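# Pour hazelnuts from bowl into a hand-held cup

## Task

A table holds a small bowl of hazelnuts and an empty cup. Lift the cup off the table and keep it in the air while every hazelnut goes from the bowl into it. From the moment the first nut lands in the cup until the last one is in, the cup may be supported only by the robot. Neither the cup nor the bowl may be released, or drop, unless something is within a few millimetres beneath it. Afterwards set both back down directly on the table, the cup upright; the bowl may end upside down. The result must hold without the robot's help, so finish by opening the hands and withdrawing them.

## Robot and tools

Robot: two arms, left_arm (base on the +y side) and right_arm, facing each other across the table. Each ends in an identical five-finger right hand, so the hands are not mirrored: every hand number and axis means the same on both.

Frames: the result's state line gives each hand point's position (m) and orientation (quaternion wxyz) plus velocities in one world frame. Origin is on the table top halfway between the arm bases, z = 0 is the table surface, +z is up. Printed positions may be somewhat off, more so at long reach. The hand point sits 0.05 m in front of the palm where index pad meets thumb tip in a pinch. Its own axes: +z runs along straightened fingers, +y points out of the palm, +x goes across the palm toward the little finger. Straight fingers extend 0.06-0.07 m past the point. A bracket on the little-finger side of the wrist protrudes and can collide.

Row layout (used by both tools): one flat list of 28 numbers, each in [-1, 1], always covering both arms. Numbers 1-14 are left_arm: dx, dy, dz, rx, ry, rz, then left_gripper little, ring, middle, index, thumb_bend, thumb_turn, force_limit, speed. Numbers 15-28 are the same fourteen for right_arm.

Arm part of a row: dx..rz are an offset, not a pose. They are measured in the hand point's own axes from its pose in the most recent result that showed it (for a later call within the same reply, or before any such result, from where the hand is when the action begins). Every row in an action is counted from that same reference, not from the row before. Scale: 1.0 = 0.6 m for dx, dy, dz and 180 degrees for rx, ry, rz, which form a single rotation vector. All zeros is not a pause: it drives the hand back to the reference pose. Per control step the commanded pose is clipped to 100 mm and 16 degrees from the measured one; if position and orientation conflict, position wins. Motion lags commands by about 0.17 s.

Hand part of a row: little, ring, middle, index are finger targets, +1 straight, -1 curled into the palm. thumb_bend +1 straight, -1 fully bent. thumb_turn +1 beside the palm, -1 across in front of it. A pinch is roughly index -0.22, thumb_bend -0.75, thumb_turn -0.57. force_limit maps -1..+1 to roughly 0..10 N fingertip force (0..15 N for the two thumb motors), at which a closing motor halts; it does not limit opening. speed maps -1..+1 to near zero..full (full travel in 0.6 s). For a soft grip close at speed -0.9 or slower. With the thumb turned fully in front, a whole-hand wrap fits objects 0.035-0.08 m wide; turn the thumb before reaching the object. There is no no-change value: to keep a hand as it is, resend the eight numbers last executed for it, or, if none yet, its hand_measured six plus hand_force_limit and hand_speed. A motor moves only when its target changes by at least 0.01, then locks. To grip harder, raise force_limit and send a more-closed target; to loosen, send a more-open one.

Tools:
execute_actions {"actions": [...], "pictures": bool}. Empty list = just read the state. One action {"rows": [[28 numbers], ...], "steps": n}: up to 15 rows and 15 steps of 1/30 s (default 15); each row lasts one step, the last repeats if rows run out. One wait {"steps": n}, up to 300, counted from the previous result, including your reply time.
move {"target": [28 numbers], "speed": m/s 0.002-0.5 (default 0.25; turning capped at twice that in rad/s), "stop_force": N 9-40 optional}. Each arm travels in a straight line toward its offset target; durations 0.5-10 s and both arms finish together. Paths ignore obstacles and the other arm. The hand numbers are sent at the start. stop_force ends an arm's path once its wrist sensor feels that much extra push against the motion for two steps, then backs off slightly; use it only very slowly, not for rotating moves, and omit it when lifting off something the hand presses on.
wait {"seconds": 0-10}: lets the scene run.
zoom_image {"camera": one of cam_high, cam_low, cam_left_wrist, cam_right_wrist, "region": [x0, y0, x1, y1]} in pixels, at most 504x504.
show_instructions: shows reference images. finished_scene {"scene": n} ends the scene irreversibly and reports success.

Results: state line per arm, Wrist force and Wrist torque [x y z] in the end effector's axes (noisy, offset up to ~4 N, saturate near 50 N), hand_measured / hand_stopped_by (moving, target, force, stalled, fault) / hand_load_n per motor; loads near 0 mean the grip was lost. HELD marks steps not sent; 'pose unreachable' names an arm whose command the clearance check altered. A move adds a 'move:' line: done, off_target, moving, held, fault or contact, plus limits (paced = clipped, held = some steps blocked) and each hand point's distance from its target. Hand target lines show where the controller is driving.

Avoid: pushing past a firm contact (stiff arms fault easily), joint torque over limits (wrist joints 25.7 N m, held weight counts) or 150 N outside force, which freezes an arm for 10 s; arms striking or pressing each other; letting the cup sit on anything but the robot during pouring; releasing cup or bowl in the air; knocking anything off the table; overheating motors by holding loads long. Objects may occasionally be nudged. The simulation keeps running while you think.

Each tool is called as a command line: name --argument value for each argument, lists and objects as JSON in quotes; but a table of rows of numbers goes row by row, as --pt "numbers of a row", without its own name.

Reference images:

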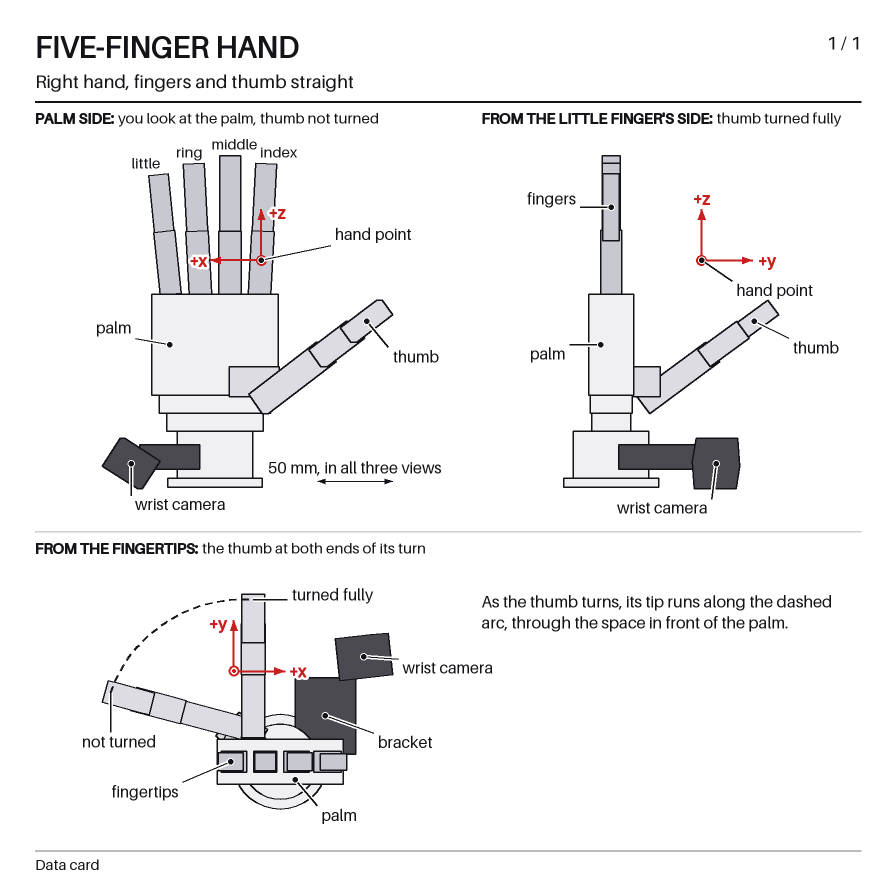

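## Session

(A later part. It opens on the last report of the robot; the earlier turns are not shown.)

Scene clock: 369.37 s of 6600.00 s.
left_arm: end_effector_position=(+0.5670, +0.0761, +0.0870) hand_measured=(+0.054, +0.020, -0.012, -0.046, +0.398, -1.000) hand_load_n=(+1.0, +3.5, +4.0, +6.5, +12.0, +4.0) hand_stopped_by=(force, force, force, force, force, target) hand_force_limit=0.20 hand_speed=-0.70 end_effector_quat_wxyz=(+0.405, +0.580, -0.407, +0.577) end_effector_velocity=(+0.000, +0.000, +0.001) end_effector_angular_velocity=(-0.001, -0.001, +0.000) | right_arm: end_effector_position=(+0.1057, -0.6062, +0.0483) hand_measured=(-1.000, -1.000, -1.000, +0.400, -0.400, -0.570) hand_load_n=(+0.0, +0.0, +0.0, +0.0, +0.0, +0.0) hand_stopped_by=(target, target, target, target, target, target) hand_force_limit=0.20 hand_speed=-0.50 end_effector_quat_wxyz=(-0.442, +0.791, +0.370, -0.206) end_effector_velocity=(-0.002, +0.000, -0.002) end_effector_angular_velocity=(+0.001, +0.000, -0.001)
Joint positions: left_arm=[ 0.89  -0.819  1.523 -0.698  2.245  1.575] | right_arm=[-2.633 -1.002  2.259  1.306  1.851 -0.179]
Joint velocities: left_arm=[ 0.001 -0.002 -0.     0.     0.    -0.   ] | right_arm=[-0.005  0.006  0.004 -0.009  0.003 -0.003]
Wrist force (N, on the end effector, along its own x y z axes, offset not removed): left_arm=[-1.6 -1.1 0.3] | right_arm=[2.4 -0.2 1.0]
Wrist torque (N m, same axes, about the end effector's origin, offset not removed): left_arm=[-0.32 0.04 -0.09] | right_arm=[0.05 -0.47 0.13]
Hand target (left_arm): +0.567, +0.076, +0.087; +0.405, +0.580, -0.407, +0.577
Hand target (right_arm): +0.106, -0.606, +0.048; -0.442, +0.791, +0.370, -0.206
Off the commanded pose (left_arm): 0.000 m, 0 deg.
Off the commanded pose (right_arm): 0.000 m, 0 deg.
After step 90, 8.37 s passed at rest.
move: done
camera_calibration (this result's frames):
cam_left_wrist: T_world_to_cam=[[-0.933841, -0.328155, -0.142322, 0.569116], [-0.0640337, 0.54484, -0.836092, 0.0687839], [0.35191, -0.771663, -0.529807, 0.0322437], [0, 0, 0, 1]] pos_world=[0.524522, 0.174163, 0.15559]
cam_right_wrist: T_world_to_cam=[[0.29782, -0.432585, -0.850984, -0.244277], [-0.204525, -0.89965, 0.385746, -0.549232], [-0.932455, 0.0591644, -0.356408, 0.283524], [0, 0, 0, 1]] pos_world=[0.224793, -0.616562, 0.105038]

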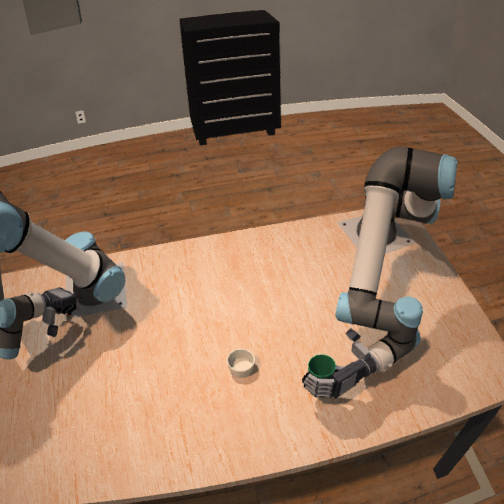

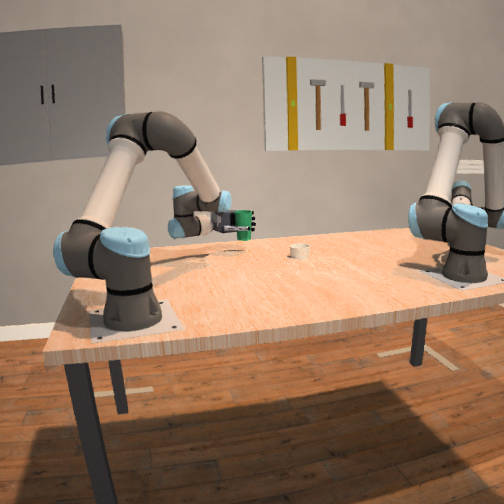

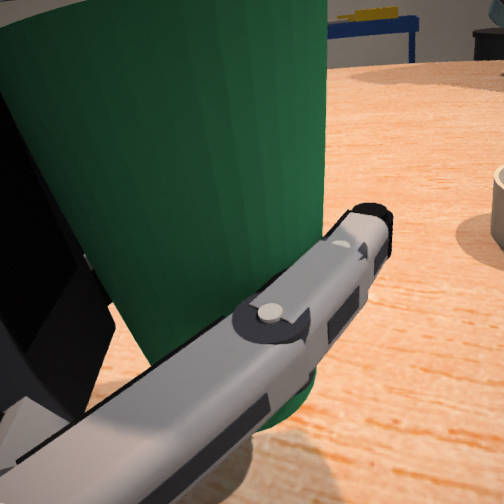

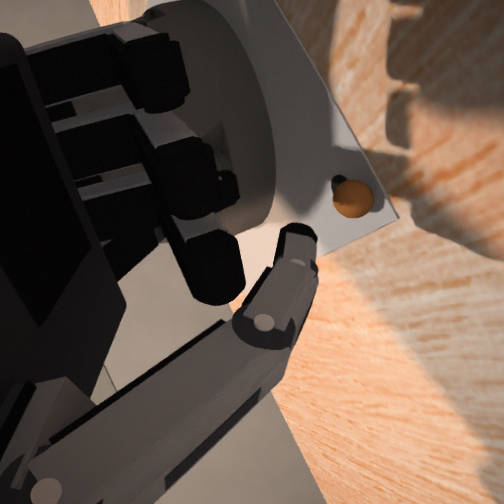

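move --target '[0,0,0,0,0,0,-1,-1,-1,-1,-0.5,-1,0.2,-0.7,-0.006,0.052,0.027,0,0,0,-1,-1,-1,0.4,-0.75,-0.57,0.2,-0.5]' --speed 0.015 --stop_force 9

Scene clock: 383.80 s of 6600.00 s.
left_arm: end_effector_position=(+0.5670, +0.0761, +0.0870) hand_measured=(+0.054, +0.020, -0.012, -0.046, +0.398, -1.000) hand_load_n=(+1.0, +3.5, +4.0, +6.5, +12.0, +4.0) hand_stopped_by=(force, force, force, force, force, target) hand_force_limit=0.20 hand_speed=-0.70 end_effector_quat_wxyz=(+0.405, +0.580, -0.407, +0.577) end_effector_velocity=(+0.000, +0.000, +0.001) end_effector_angular_velocity=(-0.001, -0.001, +0.000) | right_arm: end_effector_position=(+0.1054, -0.6106, +0.0137) hand_measured=(-1.000, -1.000, -1.000, +0.400, -0.750, -0.570) hand_load_n=(+0.0, +0.0, +0.0, +0.5, -1.5, +0.0) hand_stopped_by=(target, target, target, target, target, target) hand_force_limit=0.20 hand_speed=-0.50 end_effector_quat_wxyz=(-0.442, +0.791, +0.370, -0.206) end_effector_velocity=(-0.000, -0.001, -0.002) end_effector_angular_velocity=(-0.001, +0.000, -0.000)
Joint positions: left_arm=[ 0.89  -0.819  1.523 -0.698  2.245  1.575] | right_arm=[-2.641 -0.899  2.243  1.217  1.859 -0.184]
Joint velocities: left_arm=[ 0.    -0.001 -0.    -0.001  0.    -0.   ] | right_arm=[-0.001  0.007 -0.002 -0.005  0.001  0.   ]
Wrist force (N, on the end effector, along its own x y z axes, offset not removed): left_arm=[-2.9 -1.2 -0.4] | right_arm=[2.5 -7.4 -10.4]
Wrist torque (N m, same axes, about the end effector's origin, offset not removed): left_arm=[-0.26 0.18 -0.14] | right_arm=[0.47 -0.21 0.02]
Hand target (left_arm): +0.567, +0.076, +0.087; +0.405, +0.580, -0.407, +0.577
Hand target (right_arm): +0.105, -0.611, +0.013; -0.442, +0.791, +0.370, -0.206
Off the commanded pose (left_arm): 0.000 m, 0 deg.
Off the commanded pose (right_arm): 0.000 m, 0 deg.
After step 90, 8.83 s passed at rest.
move: done
camera_calibration (this result's frames):
cam_left_wrist: T_world_to_cam=[[-0.933841, -0.328155, -0.142322, 0.569116], [-0.0640338, 0.54484, -0.836092, 0.0687838], [0.35191, -0.771663, -0.529807, 0.0322438], [0, 0, 0, 1]] pos_world=[0.524522, 0.174163, 0.15559]
cam_right_wrist: T_world_to_cam=[[0.297753, -0.432472, -0.851065, -0.275509], [-0.204479, -0.899702, 0.385648, -0.539972], [-0.932487, 0.0591967, -0.356321, 0.271199], [0, 0, 0, 1]] pos_world=[0.22451, -0.621018, 0.0703963]

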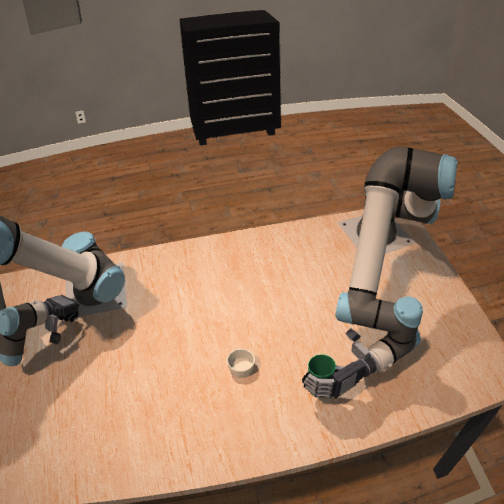

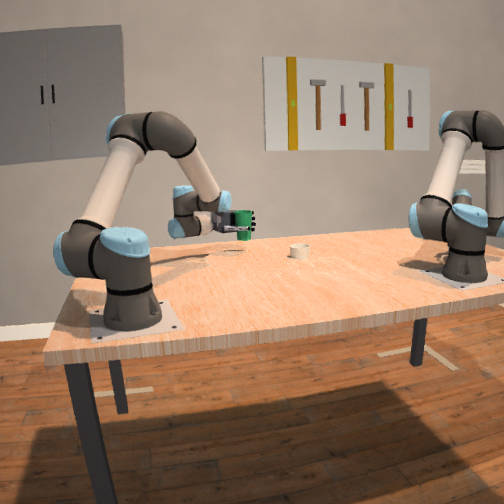

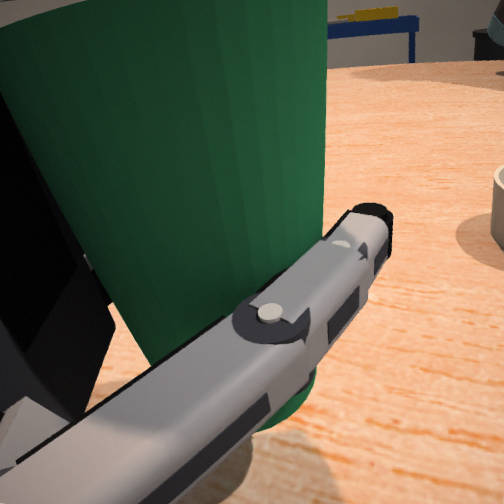

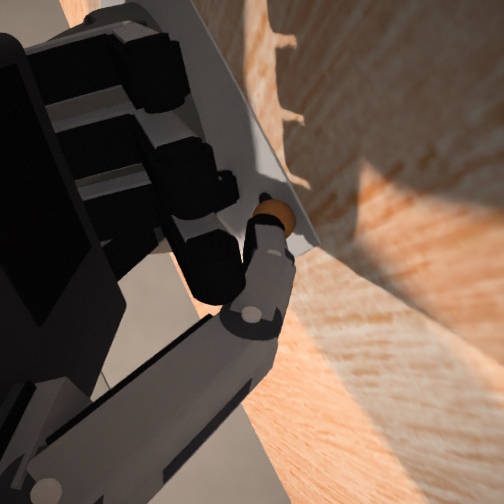

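move --target '[0,0,0,0,0,0,-1,-1,-1,-1,-0.5,-1,0.2,-0.7,0,0,-0.006,0.067,0,0,-1,-1,-1,0.4,-0.75,-0.57,0.2,-0.5]' --speed 0.02

move --target '[0,0,0,0,0,0,-1,-1,-1,-1,-0.5,-1,0.2,-0.7,0,0,0,0,0,0,-1,-1,-1,-0.4,-0.75,-0.57,-0.2,-0.85]'

Scene clock: 397.13 s of 6600.00 s.
left_arm: end_effector_position=(+0.5670, +0.0761, +0.0870) hand_measured=(+0.054, +0.020, -0.012, -0.046, +0.398, -1.000) hand_load_n=(+1.0, +3.5, +4.0, +6.5, +12.0, +4.0) hand_stopped_by=(force, force, force, force, force, target) hand_force_limit=0.20 hand_speed=-0.70 end_effector_quat_wxyz=(+0.405, +0.580, -0.407, +0.577) end_effector_velocity=(-0.000, +0.000, +0.000) end_effector_angular_velocity=(+0.000, -0.001, -0.000) | right_arm: end_effector_position=(+0.1078, -0.6127, +0.0156) hand_measured=(-1.000, -1.000, -1.000, +0.400, -0.750, -0.570) hand_load_n=(+0.0, +0.0, +0.0, +0.0, +0.0, +0.0) hand_stopped_by=(target, target, target, target, target, target) hand_force_limit=0.20 hand_speed=-0.50 end_effector_quat_wxyz=(-0.522, +0.740, +0.346, -0.244) end_effector_velocity=(+0.000, -0.000, +0.000) end_effector_angular_velocity=(+0.005, +0.007, +0.000)
Joint positions: left_arm=[ 0.89  -0.819  1.523 -0.698  2.245  1.575] | right_arm=[-2.605 -0.745  2.16   1.368  1.856 -0.106]
Joint velocities: left_arm=[ 0.    -0.    -0.    -0.     0.     0.001] | right_arm=[ 0.001  0.006 -0.004  0.006  0.     0.004]
Wrist force (N, on the end effector, along its own x y z axes, offset not removed): left_arm=[-2.7 -0.2 -0.4] | right_arm=[0.1 -1.2 -0.3]
Wrist torque (N m, same axes, about the end effector's origin, offset not removed): left_arm=[-0.14 0.26 -0.13] | right_arm=[-0.09 -0.24 0.02]
Hand target (left_arm): +0.567, +0.076, +0.087; +0.405, +0.580, -0.407, +0.577
Hand target (right_arm): +0.108, -0.613, +0.016; -0.522, +0.740, +0.346, -0.244
Off the commanded pose (left_arm): 0.000 m, 0 deg.
Off the commanded pose (right_arm): 0.000 m, 0 deg.
After step 90, 4.83 s passed at rest.
move: done
camera_calibration (this result's frames):
cam_left_wrist: T_world_to_cam=[[-0.933841, -0.328155, -0.142322, 0.569116], [-0.064034, 0.54484, -0.836092, 0.068784], [0.35191, -0.771663, -0.529807, 0.0322437], [0, 0, 0, 1]] pos_world=[0.524522, 0.174163, 0.15559]
cam_right_wrist: T_world_to_cam=[[0.153834, -0.311814, -0.937607, -0.184686], [-0.15016, -0.945258, 0.289722, -0.574385], [-0.97662, 0.0962224, -0.192235, 0.299138], [0, 0, 0, 1]] pos_world=[0.234305, -0.629314, 0.0507533]

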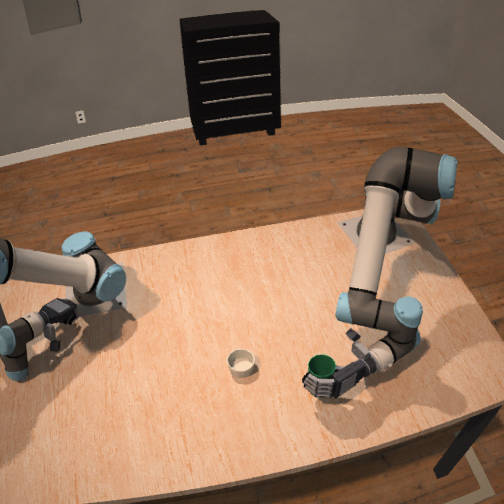

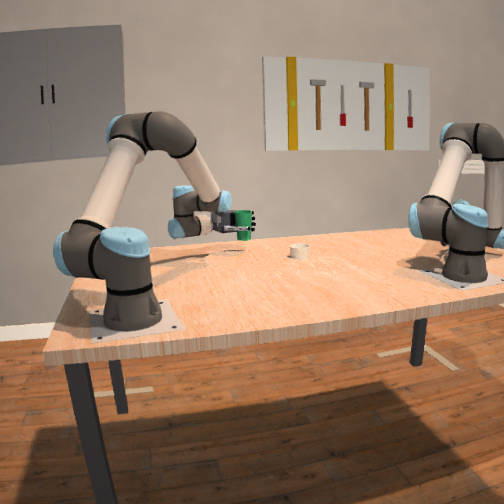

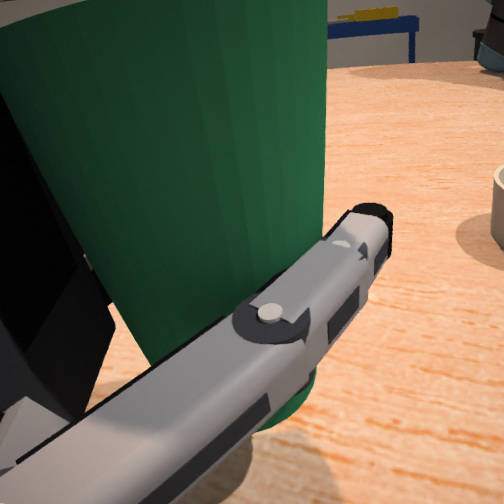

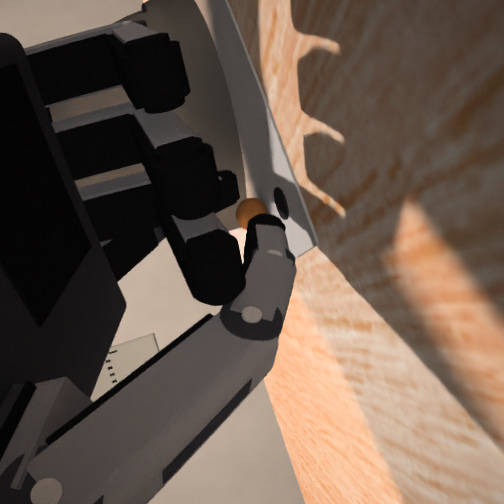

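Scene clock: 399.93 s of 6600.00 s.
left_arm: end_effector_position=(+0.5670, +0.0761, +0.0870) hand_measured=(+0.054, +0.020, -0.012, -0.046, +0.398, -1.000) hand_load_n=(+1.0, +3.5, +4.0, +6.5, +12.0, +4.0) hand_stopped_by=(force, force, force, force, force, target) hand_force_limit=0.20 hand_speed=-0.70 end_effector_quat_wxyz=(+0.405, +0.580, -0.407, +0.577) end_effector_velocity=(+0.000, +0.000, -0.000) end_effector_angular_velocity=(+0.000, -0.002, +0.001) | right_arm: end_effector_position=(+0.1078, -0.6127, +0.0156) hand_measured=(-1.000, -1.000, -1.000, -0.230, -0.750, -0.570) hand_load_n=(+0.0, +0.0, +0.0, +6.0, +0.5, +0.0) hand_stopped_by=(target, target, target, force, target, target) hand_force_limit=-0.20 hand_speed=-0.85 end_effector_quat_wxyz=(-0.522, +0.740, +0.346, -0.244) end_effector_velocity=(+0.000, +0.000, -0.000) end_effector_angular_velocity=(+0.001, -0.000, -0.002)
Joint positions: left_arm=[ 0.89  -0.819  1.523 -0.698  2.245  1.575] | right_arm=[-2.605 -0.745  2.16   1.368  1.856 -0.106]
Joint velocities: left_arm=[ 0.     0.    -0.    -0.    -0.001  0.002] | right_arm=[-0.001  0.001 -0.    -0.    -0.001  0.   ]
Wrist force (N, on the end effector, along its own x y z axes, offset not removed): left_arm=[-2.1 -1.8 -0.4] | right_arm=[2.4 -0.7 0.4]
Wrist torque (N m, same axes, about the end effector's origin, offset not removed): left_arm=[-0.38 0.13 -0.15] | right_arm=[-0.04 -0.42 0.24]
Hand target (left_arm): +0.567, +0.076, +0.087; +0.405, +0.580, -0.407, +0.577
Hand target (right_arm): +0.108, -0.613, +0.016; -0.522, +0.740, +0.346, -0.244
Off the commanded pose (left_arm): 0.000 m, 0 deg.
Off the commanded pose (right_arm): 0.000 m, 0 deg.
move: done
camera_calibration (this result's frames):
cam_left_wrist: T_world_to_cam=[[-0.933841, -0.328155, -0.142322, 0.569116], [-0.0640337, 0.54484, -0.836092, 0.0687839], [0.35191, -0.771663, -0.529807, 0.0322438], [0, 0, 0, 1]] pos_world=[0.524521, 0.174163, 0.15559]
cam_right_wrist: T_world_to_cam=[[0.153835, -0.311815, -0.937607, -0.184687], [-0.150168, -0.945257, 0.289721, -0.574382], [-0.976619, 0.0962295, -0.192238, 0.299143], [0, 0, 0, 1]] pos_world=[0.234306, -0.629313, 0.050753]

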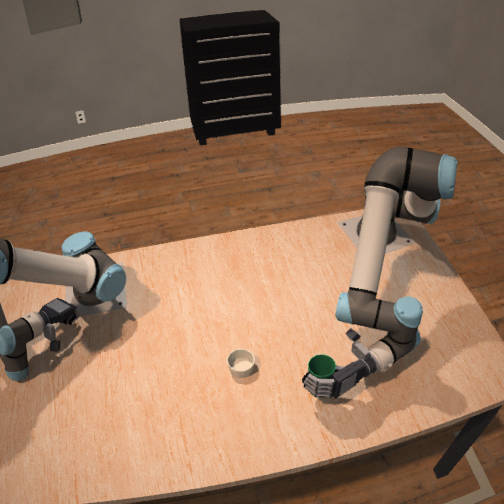

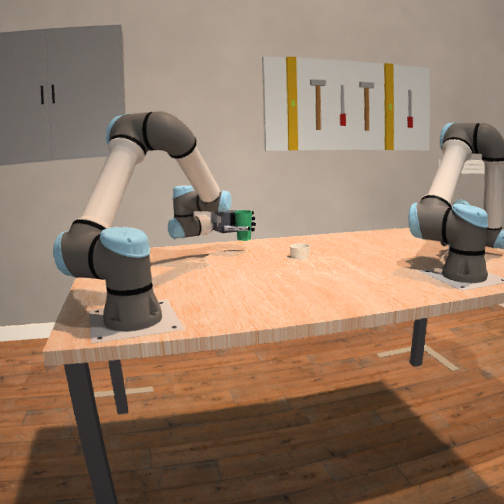

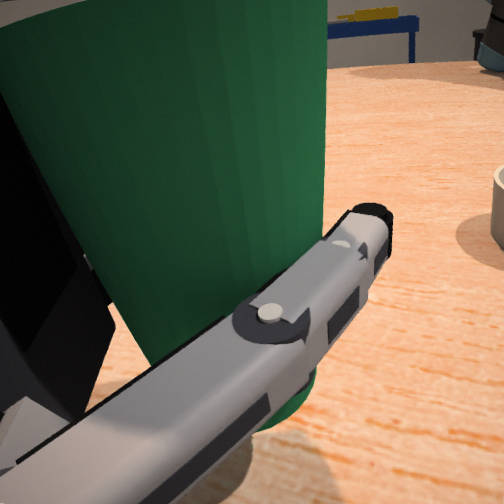

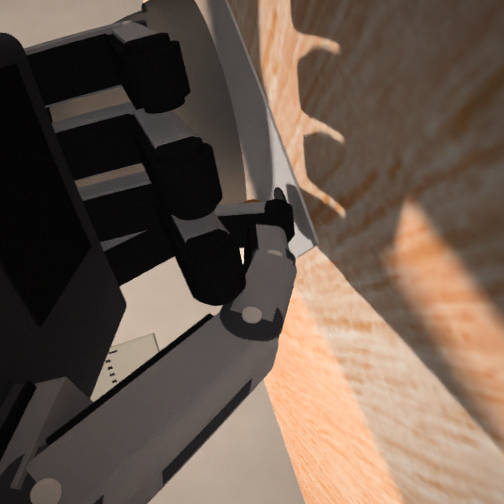

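The nut rolled away. Lift and look.

move --target '[0,0,0,0,0,0,-1,-1,-1,-1,-0.5,-1,0.2,-0.7,0,-0.08,-0.027,0,0,0,-1,-1,-1,0.3,-0.75,-0.57,-0.2,-0.5]' --speed 0.05

Scene clock: 409.47 s of 6600.00 s.
left_arm: end_effector_position=(+0.5670, +0.0761, +0.0870) hand_measured=(+0.054, +0.020, -0.012, -0.046, +0.398, -1.000) hand_load_n=(+1.0, +3.5, +4.0, +6.5, +12.0, +4.0) hand_stopped_by=(force, force, force, force, force, target) hand_force_limit=0.20 hand_speed=-0.70 end_effector_quat_wxyz=(+0.405, +0.580, -0.407, +0.577) end_effector_velocity=(-0.000, -0.000, +0.001) end_effector_angular_velocity=(-0.001, +0.001, -0.000) | right_arm: end_effector_position=(+0.1070, -0.6120, +0.0659) hand_measured=(-1.000, -1.000, -1.000, +0.300, -0.750, -0.570) hand_load_n=(+0.0, +0.0, +0.0, +0.0, +0.0, +0.0) hand_stopped_by=(target, target, target, target, target, target) hand_force_limit=-0.20 hand_speed=-0.50 end_effector_quat_wxyz=(-0.522, +0.740, +0.346, -0.244) end_effector_velocity=(+0.000, -0.000, +0.003) end_effector_angular_velocity=(-0.001, -0.000, +0.001)
Joint positions: left_arm=[ 0.89  -0.819  1.523 -0.698  2.245  1.575] | right_arm=[-2.605 -0.886  2.191  1.479  1.857 -0.106]
Joint velocities: left_arm=[-0.001 -0.001  0.     0.    -0.    -0.001] | right_arm=[ 0.    -0.007  0.     0.006  0.     0.   ]
Wrist force (N, on the end effector, along its own x y z axes, offset not removed): left_arm=[-1.9 -1.9 -1.1] | right_arm=[0.6 -0.1 1.4]
Wrist torque (N m, same axes, about the end effector's origin, offset not removed): left_arm=[-0.35 0.19 -0.16] | right_arm=[-0.02 -0.22 0.05]
Hand target (left_arm): +0.567, +0.076, +0.087; +0.405, +0.580, -0.407, +0.577
Hand target (right_arm): +0.107, -0.612, +0.066; -0.522, +0.740, +0.346, -0.244
Off the commanded pose (left_arm): 0.000 m, 0 deg.
Off the commanded pose (right_arm): 0.000 m, 0 deg.
After step 90, 5.10 s passed at rest.
move: done
camera_calibration (this result's frames):
cam_left_wrist: T_world_to_cam=[[-0.933841, -0.328155, -0.142322, 0.569116], [-0.0640337, 0.54484, -0.836092, 0.0687839], [0.35191, -0.771663, -0.529807, 0.0322436], [0, 0, 0, 1]] pos_world=[0.524522, 0.174163, 0.15559]
cam_right_wrist: T_world_to_cam=[[0.153804, -0.311813, -0.937612, -0.137182], [-0.150152, -0.945259, 0.289725, -0.588438], [-0.976626, 0.0962232, -0.192204, 0.307966], [0, 0, 0, 1]] pos_world=[0.233512, -0.628634, 0.101054]

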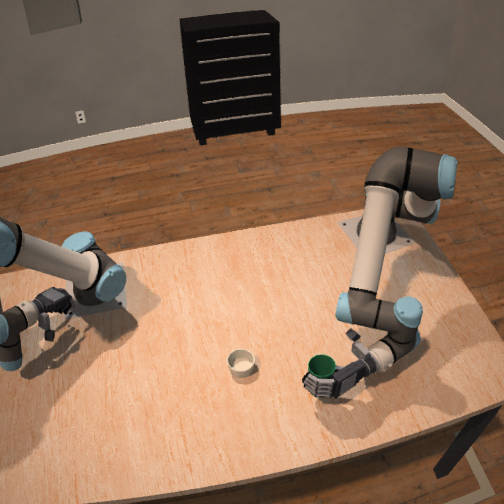

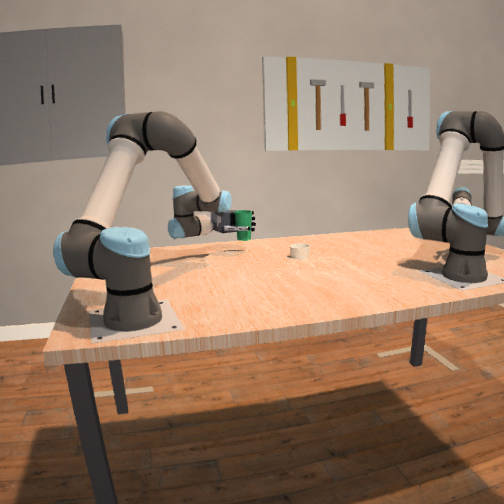

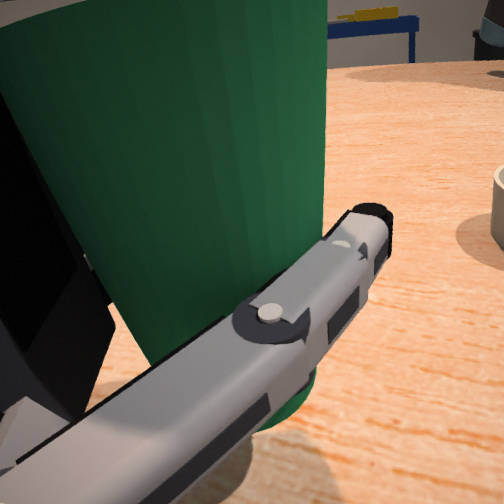

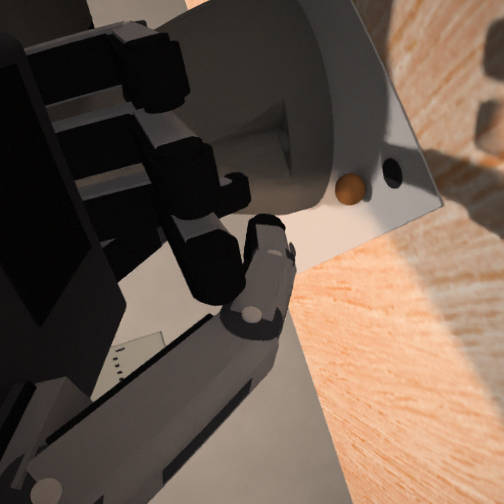

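move --target '[0,0,0,0,0,0,-1,-1,-1,-1,-0.5,-1,0.2,-0.7,-0.082,0.039,-0.025,-0.139,0,0,-1,-1,-1,1,1,1,-0.2,-0.5]' --speed 0.05

move --target '[0,0,0,0,0,0,-1,-1,-1,-1,-0.5,-1,0.2,-0.7,0,0.033,0.033,0,0,0,-1,-1,-1,1,1,1,-0.2,-0.5]' --speed 0.01 --stop_force 9

zoom_image --camera "cam_high" --region '[0, 250, 160, 370]'

Scene clock: 449.63 s of 6600.00 s.
left_arm: end_effector_position=(+0.5670, +0.0761, +0.0870) hand_measured=(+0.054, +0.020, -0.012, -0.046, +0.398, -1.000) hand_load_n=(+1.0, +3.5, +4.0, +6.5, +12.0, +4.0) hand_stopped_by=(force, force, force, force, force, target) hand_force_limit=0.20 hand_speed=-0.70 end_effector_quat_wxyz=(+0.405, +0.580, -0.407, +0.577) end_effector_velocity=(+0.001, +0.000, -0.001) end_effector_angular_velocity=(+0.001, +0.001, +0.002) | right_arm: end_effector_position=(+0.0923, -0.6634, +0.0489) hand_measured=(-1.000, -1.000, -1.000, +1.000, +1.000, +1.000) hand_load_n=(+0.0, +0.0, +0.0, +0.0, +0.0, +0.0) hand_stopped_by=(target, target, target, target, target, target) hand_force_limit=-0.20 hand_speed=-0.50 end_effector_quat_wxyz=(-0.350, +0.836, +0.391, -0.163) end_effector_velocity=(-0.001, -0.001, -0.001) end_effector_angular_velocity=(-0.006, -0.010, +0.000)
Joint positions: left_arm=[ 0.89  -0.819  1.523 -0.698  2.245  1.575] | right_arm=[-2.828 -1.156  2.257  1.189  1.937 -0.388]
Joint velocities: left_arm=[ 0.001  0.001 -0.     0.    -0.002  0.   ] | right_arm=[-0.01  -0.007  0.003 -0.01   0.001 -0.013]
Wrist force (N, on the end effector, along its own x y z axes, offset not removed): left_arm=[-2.7 -1.5 -0.2] | right_arm=[2.4 -1.1 0.1]
Wrist torque (N m, same axes, about the end effector's origin, offset not removed): left_arm=[-0.35 0.22 -0.19] | right_arm=[-0.18 -0.48 0.05]
Hand target (left_arm): +0.567, +0.076, +0.087; +0.405, +0.580, -0.407, +0.577
Hand target (right_arm): +0.092, -0.664, +0.049; -0.349, +0.836, +0.391, -0.163
Off the commanded pose (left_arm): 0.000 m, 0 deg.
Off the commanded pose (right_arm): 0.001 m, 0 deg.
After step 90, 32.50 s passed at rest.
move: done
camera_calibration (this result's frames):
cam_left_wrist: T_world_to_cam=[[-0.933841, -0.328155, -0.142322, 0.569116], [-0.0640338, 0.54484, -0.836092, 0.0687839], [0.35191, -0.771663, -0.529807, 0.0322436], [0, 0, 0, 1]] pos_world=[0.524522, 0.174163, 0.15559]
cam_right_wrist: T_world_to_cam=[[0.433811, -0.546438, -0.71639, -0.359149], [-0.278801, -0.83749, 0.46998, -0.55971], [-0.856784, -0.00415194, -0.515659, 0.233428], [0, 0, 0, 1]] pos_world=[0.199752, -0.664034, 0.126131]

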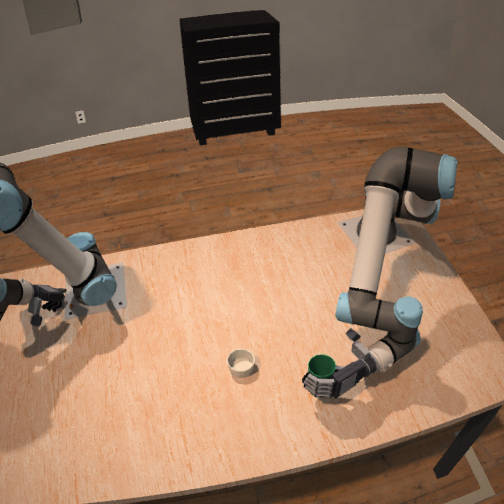

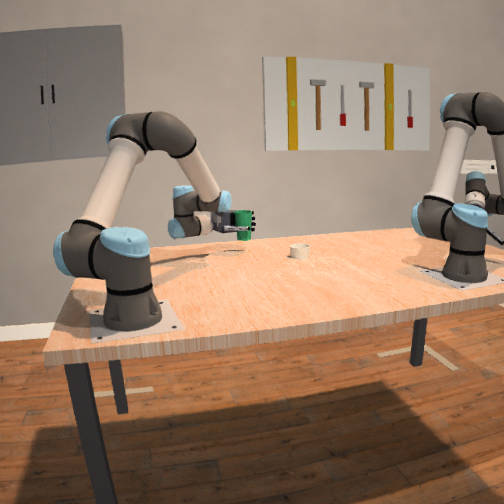

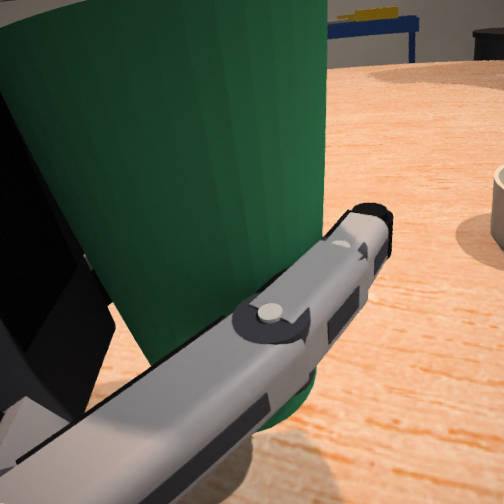

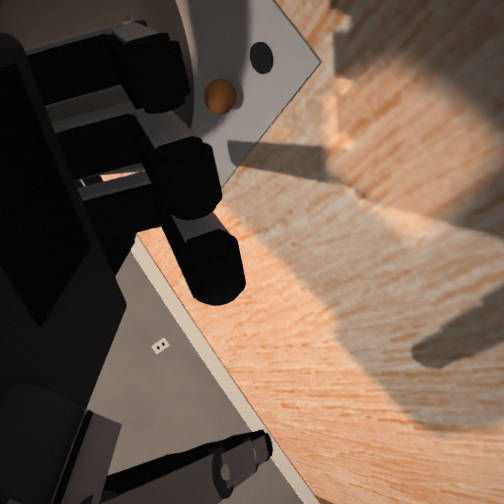

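Scene clock: 452.67 s of 6600.00 s.
left_arm: end_effector_position=(+0.5670, +0.0761, +0.0870) hand_measured=(+0.054, +0.020, -0.012, -0.046, +0.398, -1.000) hand_load_n=(+1.0, +3.5, +4.0, +6.5, +12.0, +4.0) hand_stopped_by=(force, force, force, force, force, target) hand_force_limit=0.20 hand_speed=-0.70 end_effector_quat_wxyz=(+0.405, +0.580, -0.407, +0.577) end_effector_velocity=(+0.000, -0.000, +0.001) end_effector_angular_velocity=(-0.001, -0.003, -0.000) | right_arm: end_effector_position=(+0.0922, -0.6633, +0.0212) hand_measured=(-1.000, -1.000, -1.000, +1.000, +1.000, +1.000) hand_load_n=(+0.0, +0.0, +0.0, +0.0, +0.0, +0.0) hand_stopped_by=(target, target, target, target, target, target) hand_force_limit=-0.20 hand_speed=-0.50 end_effector_quat_wxyz=(-0.350, +0.836, +0.391, -0.163) end_effector_velocity=(+0.000, +0.000, -0.003) end_effector_angular_velocity=(+0.000, -0.001, -0.001)
Joint positions: left_arm=[ 0.89  -0.819  1.523 -0.698  2.245  1.575] | right_arm=[-2.829 -1.079  2.263  1.107  1.938 -0.388]
Joint velocities: left_arm=[-0.001 -0.001  0.    -0.001 -0.     0.001] | right_arm=[-0.001  0.007  0.    -0.007 -0.001 -0.   ]
Wrist force (N, on the end effector, along its own x y z axes, offset not removed): left_arm=[-1.9 -0.7 -0.2] | right_arm=[2.7 0.5 -1.4]
Wrist torque (N m, same axes, about the end effector's origin, offset not removed): left_arm=[-0.22 0.17 -0.13] | right_arm=[0.08 -0.52 0.20]
Hand target (left_arm): +0.567, +0.076, +0.087; +0.405, +0.580, -0.407, +0.577
Hand target (right_arm): +0.092, -0.663, +0.021; -0.350, +0.836, +0.391, -0.163
Off the commanded pose (left_arm): 0.000 m, 0 deg.
Off the commanded pose (right_arm): 0.000 m, 0 deg.
move: done
camera_calibration (this result's frames):
cam_left_wrist: T_world_to_cam=[[-0.933841, -0.328155, -0.142322, 0.569116], [-0.064034, 0.54484, -0.836092, 0.0687839], [0.35191, -0.771663, -0.529807, 0.0322438], [0, 0, 0, 1]] pos_world=[0.524522, 0.174163, 0.15559]
cam_right_wrist: T_world_to_cam=[[0.433811, -0.546435, -0.716392, -0.37888], [-0.278803, -0.837491, 0.469976, -0.546686], [-0.856783, -0.00414853, -0.51566, 0.219057], [0, 0, 0, 1]] pos_world=[0.199629, -0.663969, 0.0984618]

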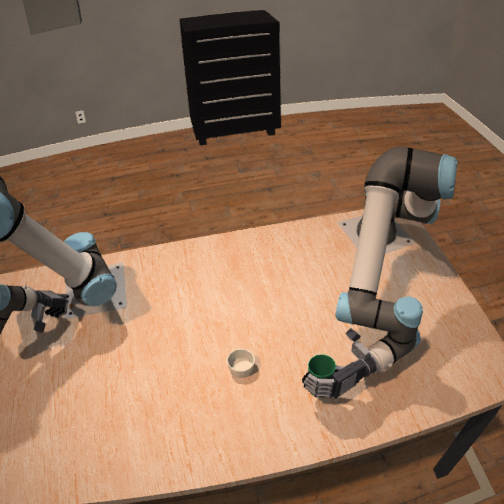

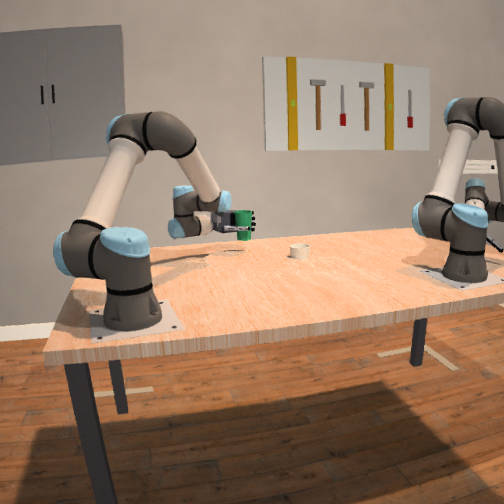

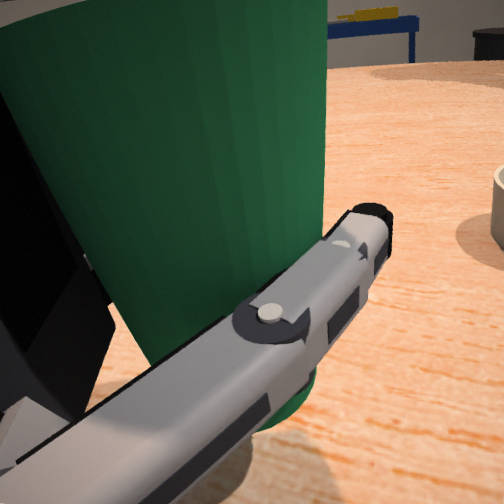

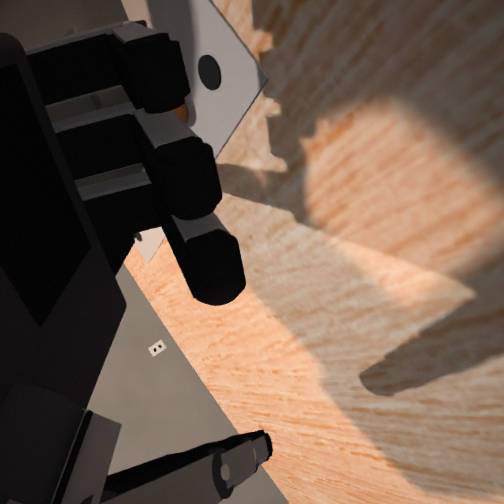

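Region (0, 250, 160, 370) of cam_high's 504x504 image, scaled by 3.150, with more detail than that image has; it fills the top 378 rows of this view, and the rest is white.

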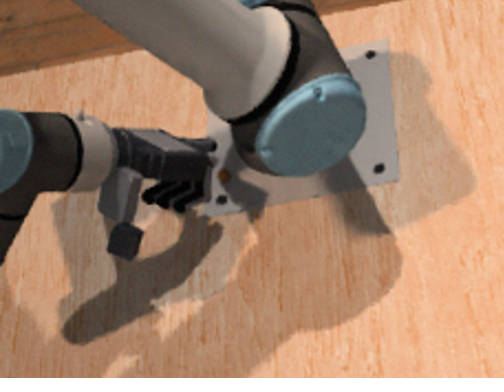

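move --target '[0,0,0,0,0,0,-1,-1,-1,-1,-0.5,-1,0.2,-0.7,0.113,0.042,-0.038,0,0,0,-1,-1,-1,1,1,1,-0.2,-0.5]' --speed 0.02 --stop_force 9

move --target '[0,0,0,0,0,0,-1,-1,-1,-1,-0.5,-1,0.2,-0.7,0,-0.08,-0.08,0,0,0,-1,-1,-1,1,1,1,-0.2,-0.5]' --speed 0.05

zoom_image --camera "cam_high" --region '[0, 250, 160, 370]'

Scene clock: 480.20 s of 6600.00 s.
left_arm: end_effector_position=(+0.5670, +0.0761, +0.0870) hand_measured=(+0.054, +0.020, -0.012, -0.046, +0.398, -1.000) hand_load_n=(+1.0, +3.5, +4.0, +6.5, +12.0, +4.0) hand_stopped_by=(force, force, force, force, force, target) hand_force_limit=0.20 hand_speed=-0.70 end_effector_quat_wxyz=(+0.405, +0.580, -0.407, +0.577) end_effector_velocity=(-0.000, -0.000, -0.000) end_effector_angular_velocity=(+0.000, +0.000, +0.000) | right_arm: end_effector_position=(+0.1613, -0.6335, +0.0193) hand_measured=(-1.000, -1.000, -1.000, +1.000, +1.000, +1.000) hand_load_n=(+0.0, +0.0, +0.0, +0.0, +0.0, +0.0) hand_stopped_by=(target, target, target, target, target, target) hand_force_limit=-0.20 hand_speed=-0.50 end_effector_quat_wxyz=(-0.350, +0.836, +0.391, -0.164) end_effector_velocity=(+0.003, +0.001, -0.000) end_effector_angular_velocity=(+0.001, +0.000, +0.001)
Joint positions: left_arm=[ 0.89  -0.819  1.523 -0.698  2.245  1.575] | right_arm=[-2.572 -1.022  2.165  1.202  1.763 -0.192]
Joint velocities: left_arm=[-0.001  0.    -0.     0.    -0.001  0.   ] | right_arm=[ 0.009  0.003 -0.005  0.003 -0.006  0.006]
Wrist force (N, on the end effector, along its own x y z axes, offset not removed): left_arm=[-2.6 -1.1 -0.4] | right_arm=[2.1 2.7 -0.7]
Wrist torque (N m, same axes, about the end effector's origin, offset not removed): left_arm=[-0.30 0.27 -0.10] | right_arm=[0.47 -0.33 0.28]
Hand target (left_arm): +0.567, +0.076, +0.087; +0.405, +0.580, -0.407, +0.577
Hand target (right_arm): +0.162, -0.633, +0.019; -0.350, +0.836, +0.391, -0.164
Off the commanded pose (left_arm): 0.000 m, 0 deg.
Off the commanded pose (right_arm): 0.001 m, 0 deg.
After step 90, 20.47 s passed at rest.
move: done
camera_calibration (this result's frames):
cam_left_wrist: T_world_to_cam=[[-0.933841, -0.328155, -0.142322, 0.569116], [-0.0640337, 0.54484, -0.836092, 0.0687838], [0.35191, -0.771663, -0.529807, 0.0322438], [0, 0, 0, 1]] pos_world=[0.524521, 0.174163, 0.15559]
cam_right_wrist: T_world_to_cam=[[0.433725, -0.546683, -0.716255, -0.394075], [-0.278675, -0.837328, 0.470342, -0.50143], [-0.856868, -0.00439689, -0.515517, 0.277288], [0, 0, 0, 1]] pos_world=[0.268784, -0.634076, 0.096532]

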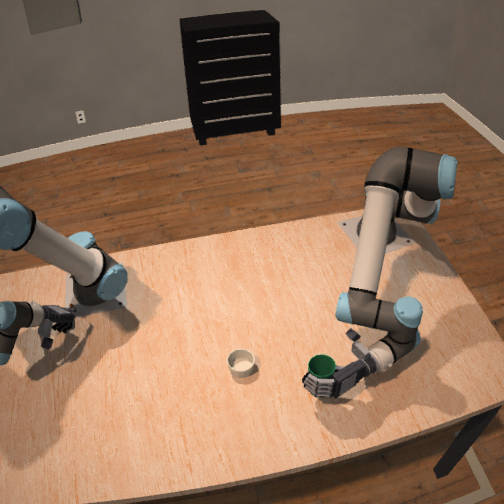

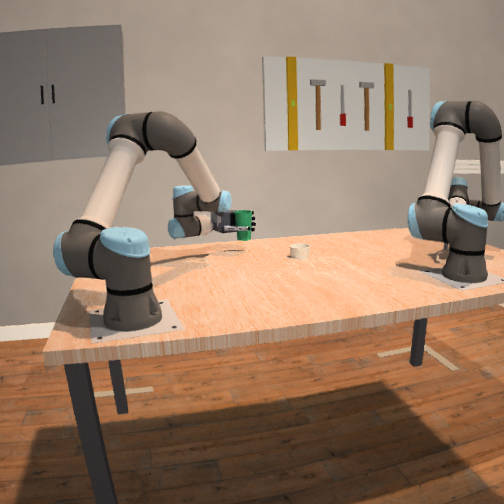

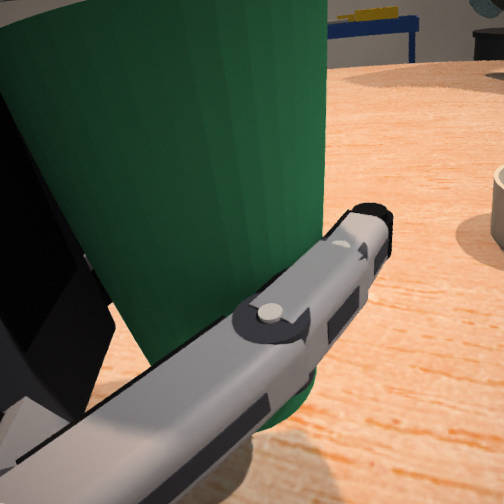

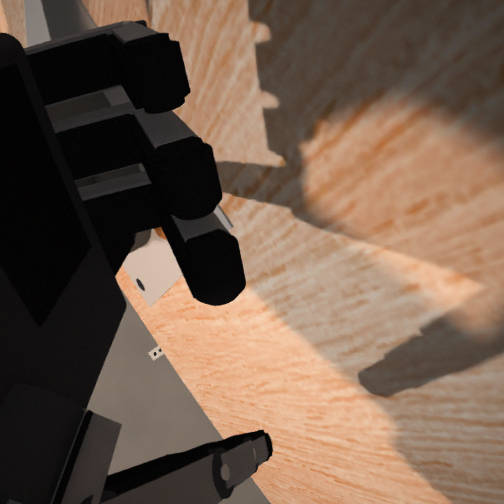

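Scene clock: 482.00 s of 6600.00 s.
left_arm: end_effector_position=(+0.5670, +0.0761, +0.0870) hand_measured=(+0.054, +0.020, -0.012, -0.046, +0.398, -1.000) hand_load_n=(+1.0, +3.5, +4.0, +6.5, +12.0, +4.0) hand_stopped_by=(force, force, force, force, force, target) hand_force_limit=0.20 hand_speed=-0.70 end_effector_quat_wxyz=(+0.405, +0.580, -0.407, +0.577) end_effector_velocity=(-0.000, -0.000, +0.001) end_effector_angular_velocity=(-0.000, +0.000, -0.000) | right_arm: end_effector_position=(+0.1616, -0.6336, +0.0869) hand_measured=(-1.000, -1.000, -1.000, +1.000, +1.000, +1.000) hand_load_n=(+0.0, +0.0, +0.0, +0.0, +0.0, +0.0) hand_stopped_by=(target, target, target, target, target, target) hand_force_limit=-0.20 hand_speed=-0.50 end_effector_quat_wxyz=(-0.350, +0.836, +0.391, -0.164) end_effector_velocity=(+0.000, -0.000, +0.002) end_effector_angular_velocity=(+0.001, +0.001, -0.001)
Joint positions: left_arm=[ 0.89  -0.819  1.523 -0.698  2.245  1.575] | right_arm=[-2.571 -1.187  2.145  1.387  1.762 -0.192]
Joint velocities: left_arm=[-0.    -0.001  0.     0.     0.    -0.001] | right_arm=[-0.    -0.004 -0.002  0.007 -0.     0.001]
Wrist force (N, on the end effector, along its own x y z axes, offset not removed): left_arm=[-1.0 -1.1 0.4] | right_arm=[0.2 0.3 -2.1]
Wrist torque (N m, same axes, about the end effector's origin, offset not removed): left_arm=[-0.34 0.03 -0.05] | right_arm=[0.28 -0.04 0.05]
Hand target (left_arm): +0.567, +0.076, +0.087; +0.405, +0.580, -0.407, +0.577
Hand target (right_arm): +0.162, -0.634, +0.087; -0.350, +0.836, +0.391, -0.164
Off the commanded pose (left_arm): 0.000 m, 0 deg.
Off the commanded pose (right_arm): 0.000 m, 0 deg.
move: done
camera_calibration (this result's frames):
cam_left_wrist: T_world_to_cam=[[-0.933841, -0.328155, -0.142322, 0.569116], [-0.0640339, 0.54484, -0.836092, 0.0687838], [0.35191, -0.771663, -0.529807, 0.0322437], [0, 0, 0, 1]] pos_world=[0.524521, 0.174163, 0.15559]
cam_right_wrist: T_world_to_cam=[[0.43372, -0.546678, -0.716261, -0.34592], [-0.27867, -0.837331, 0.47034, -0.533246], [-0.856872, -0.00439542, -0.51551, 0.312339], [0, 0, 0, 1]] pos_world=[0.269068, -0.634238, 0.164051]

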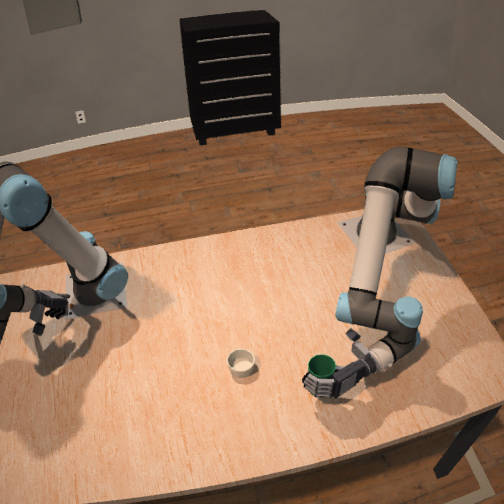

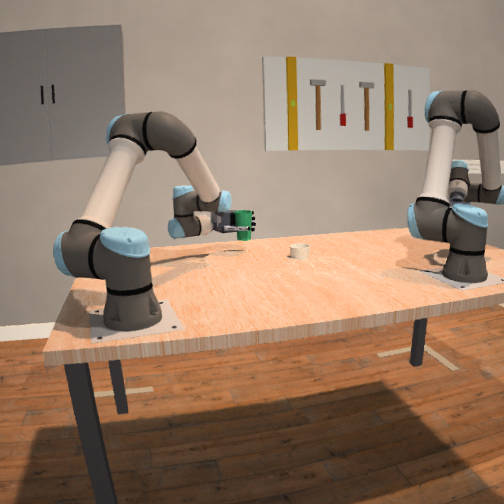

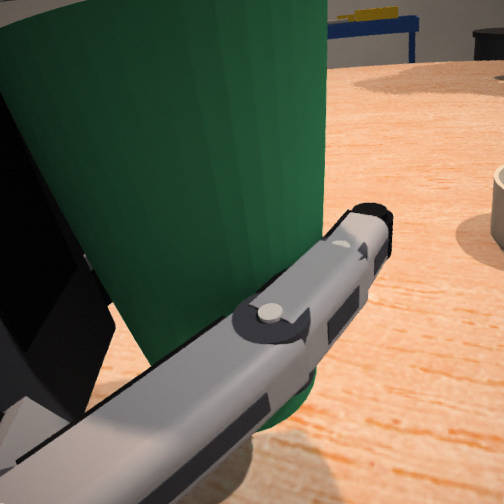

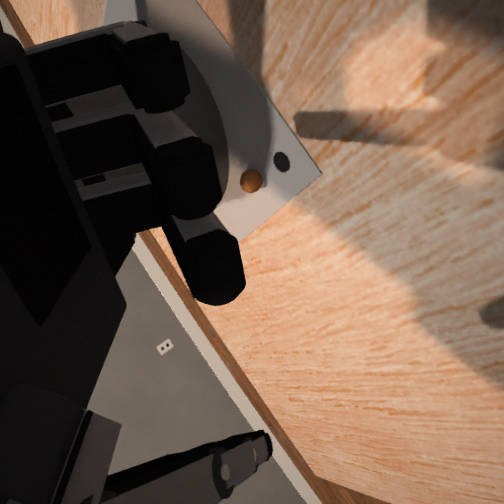

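Region (0, 250, 160, 370) of cam_high's 504x504 image, scaled by 3.150, with more detail than that image has; it fills the top 378 rows of this view, and the rest is white.

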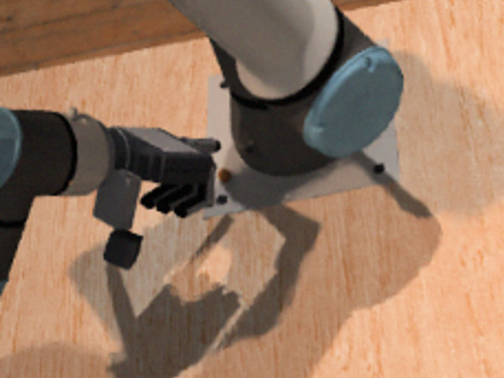

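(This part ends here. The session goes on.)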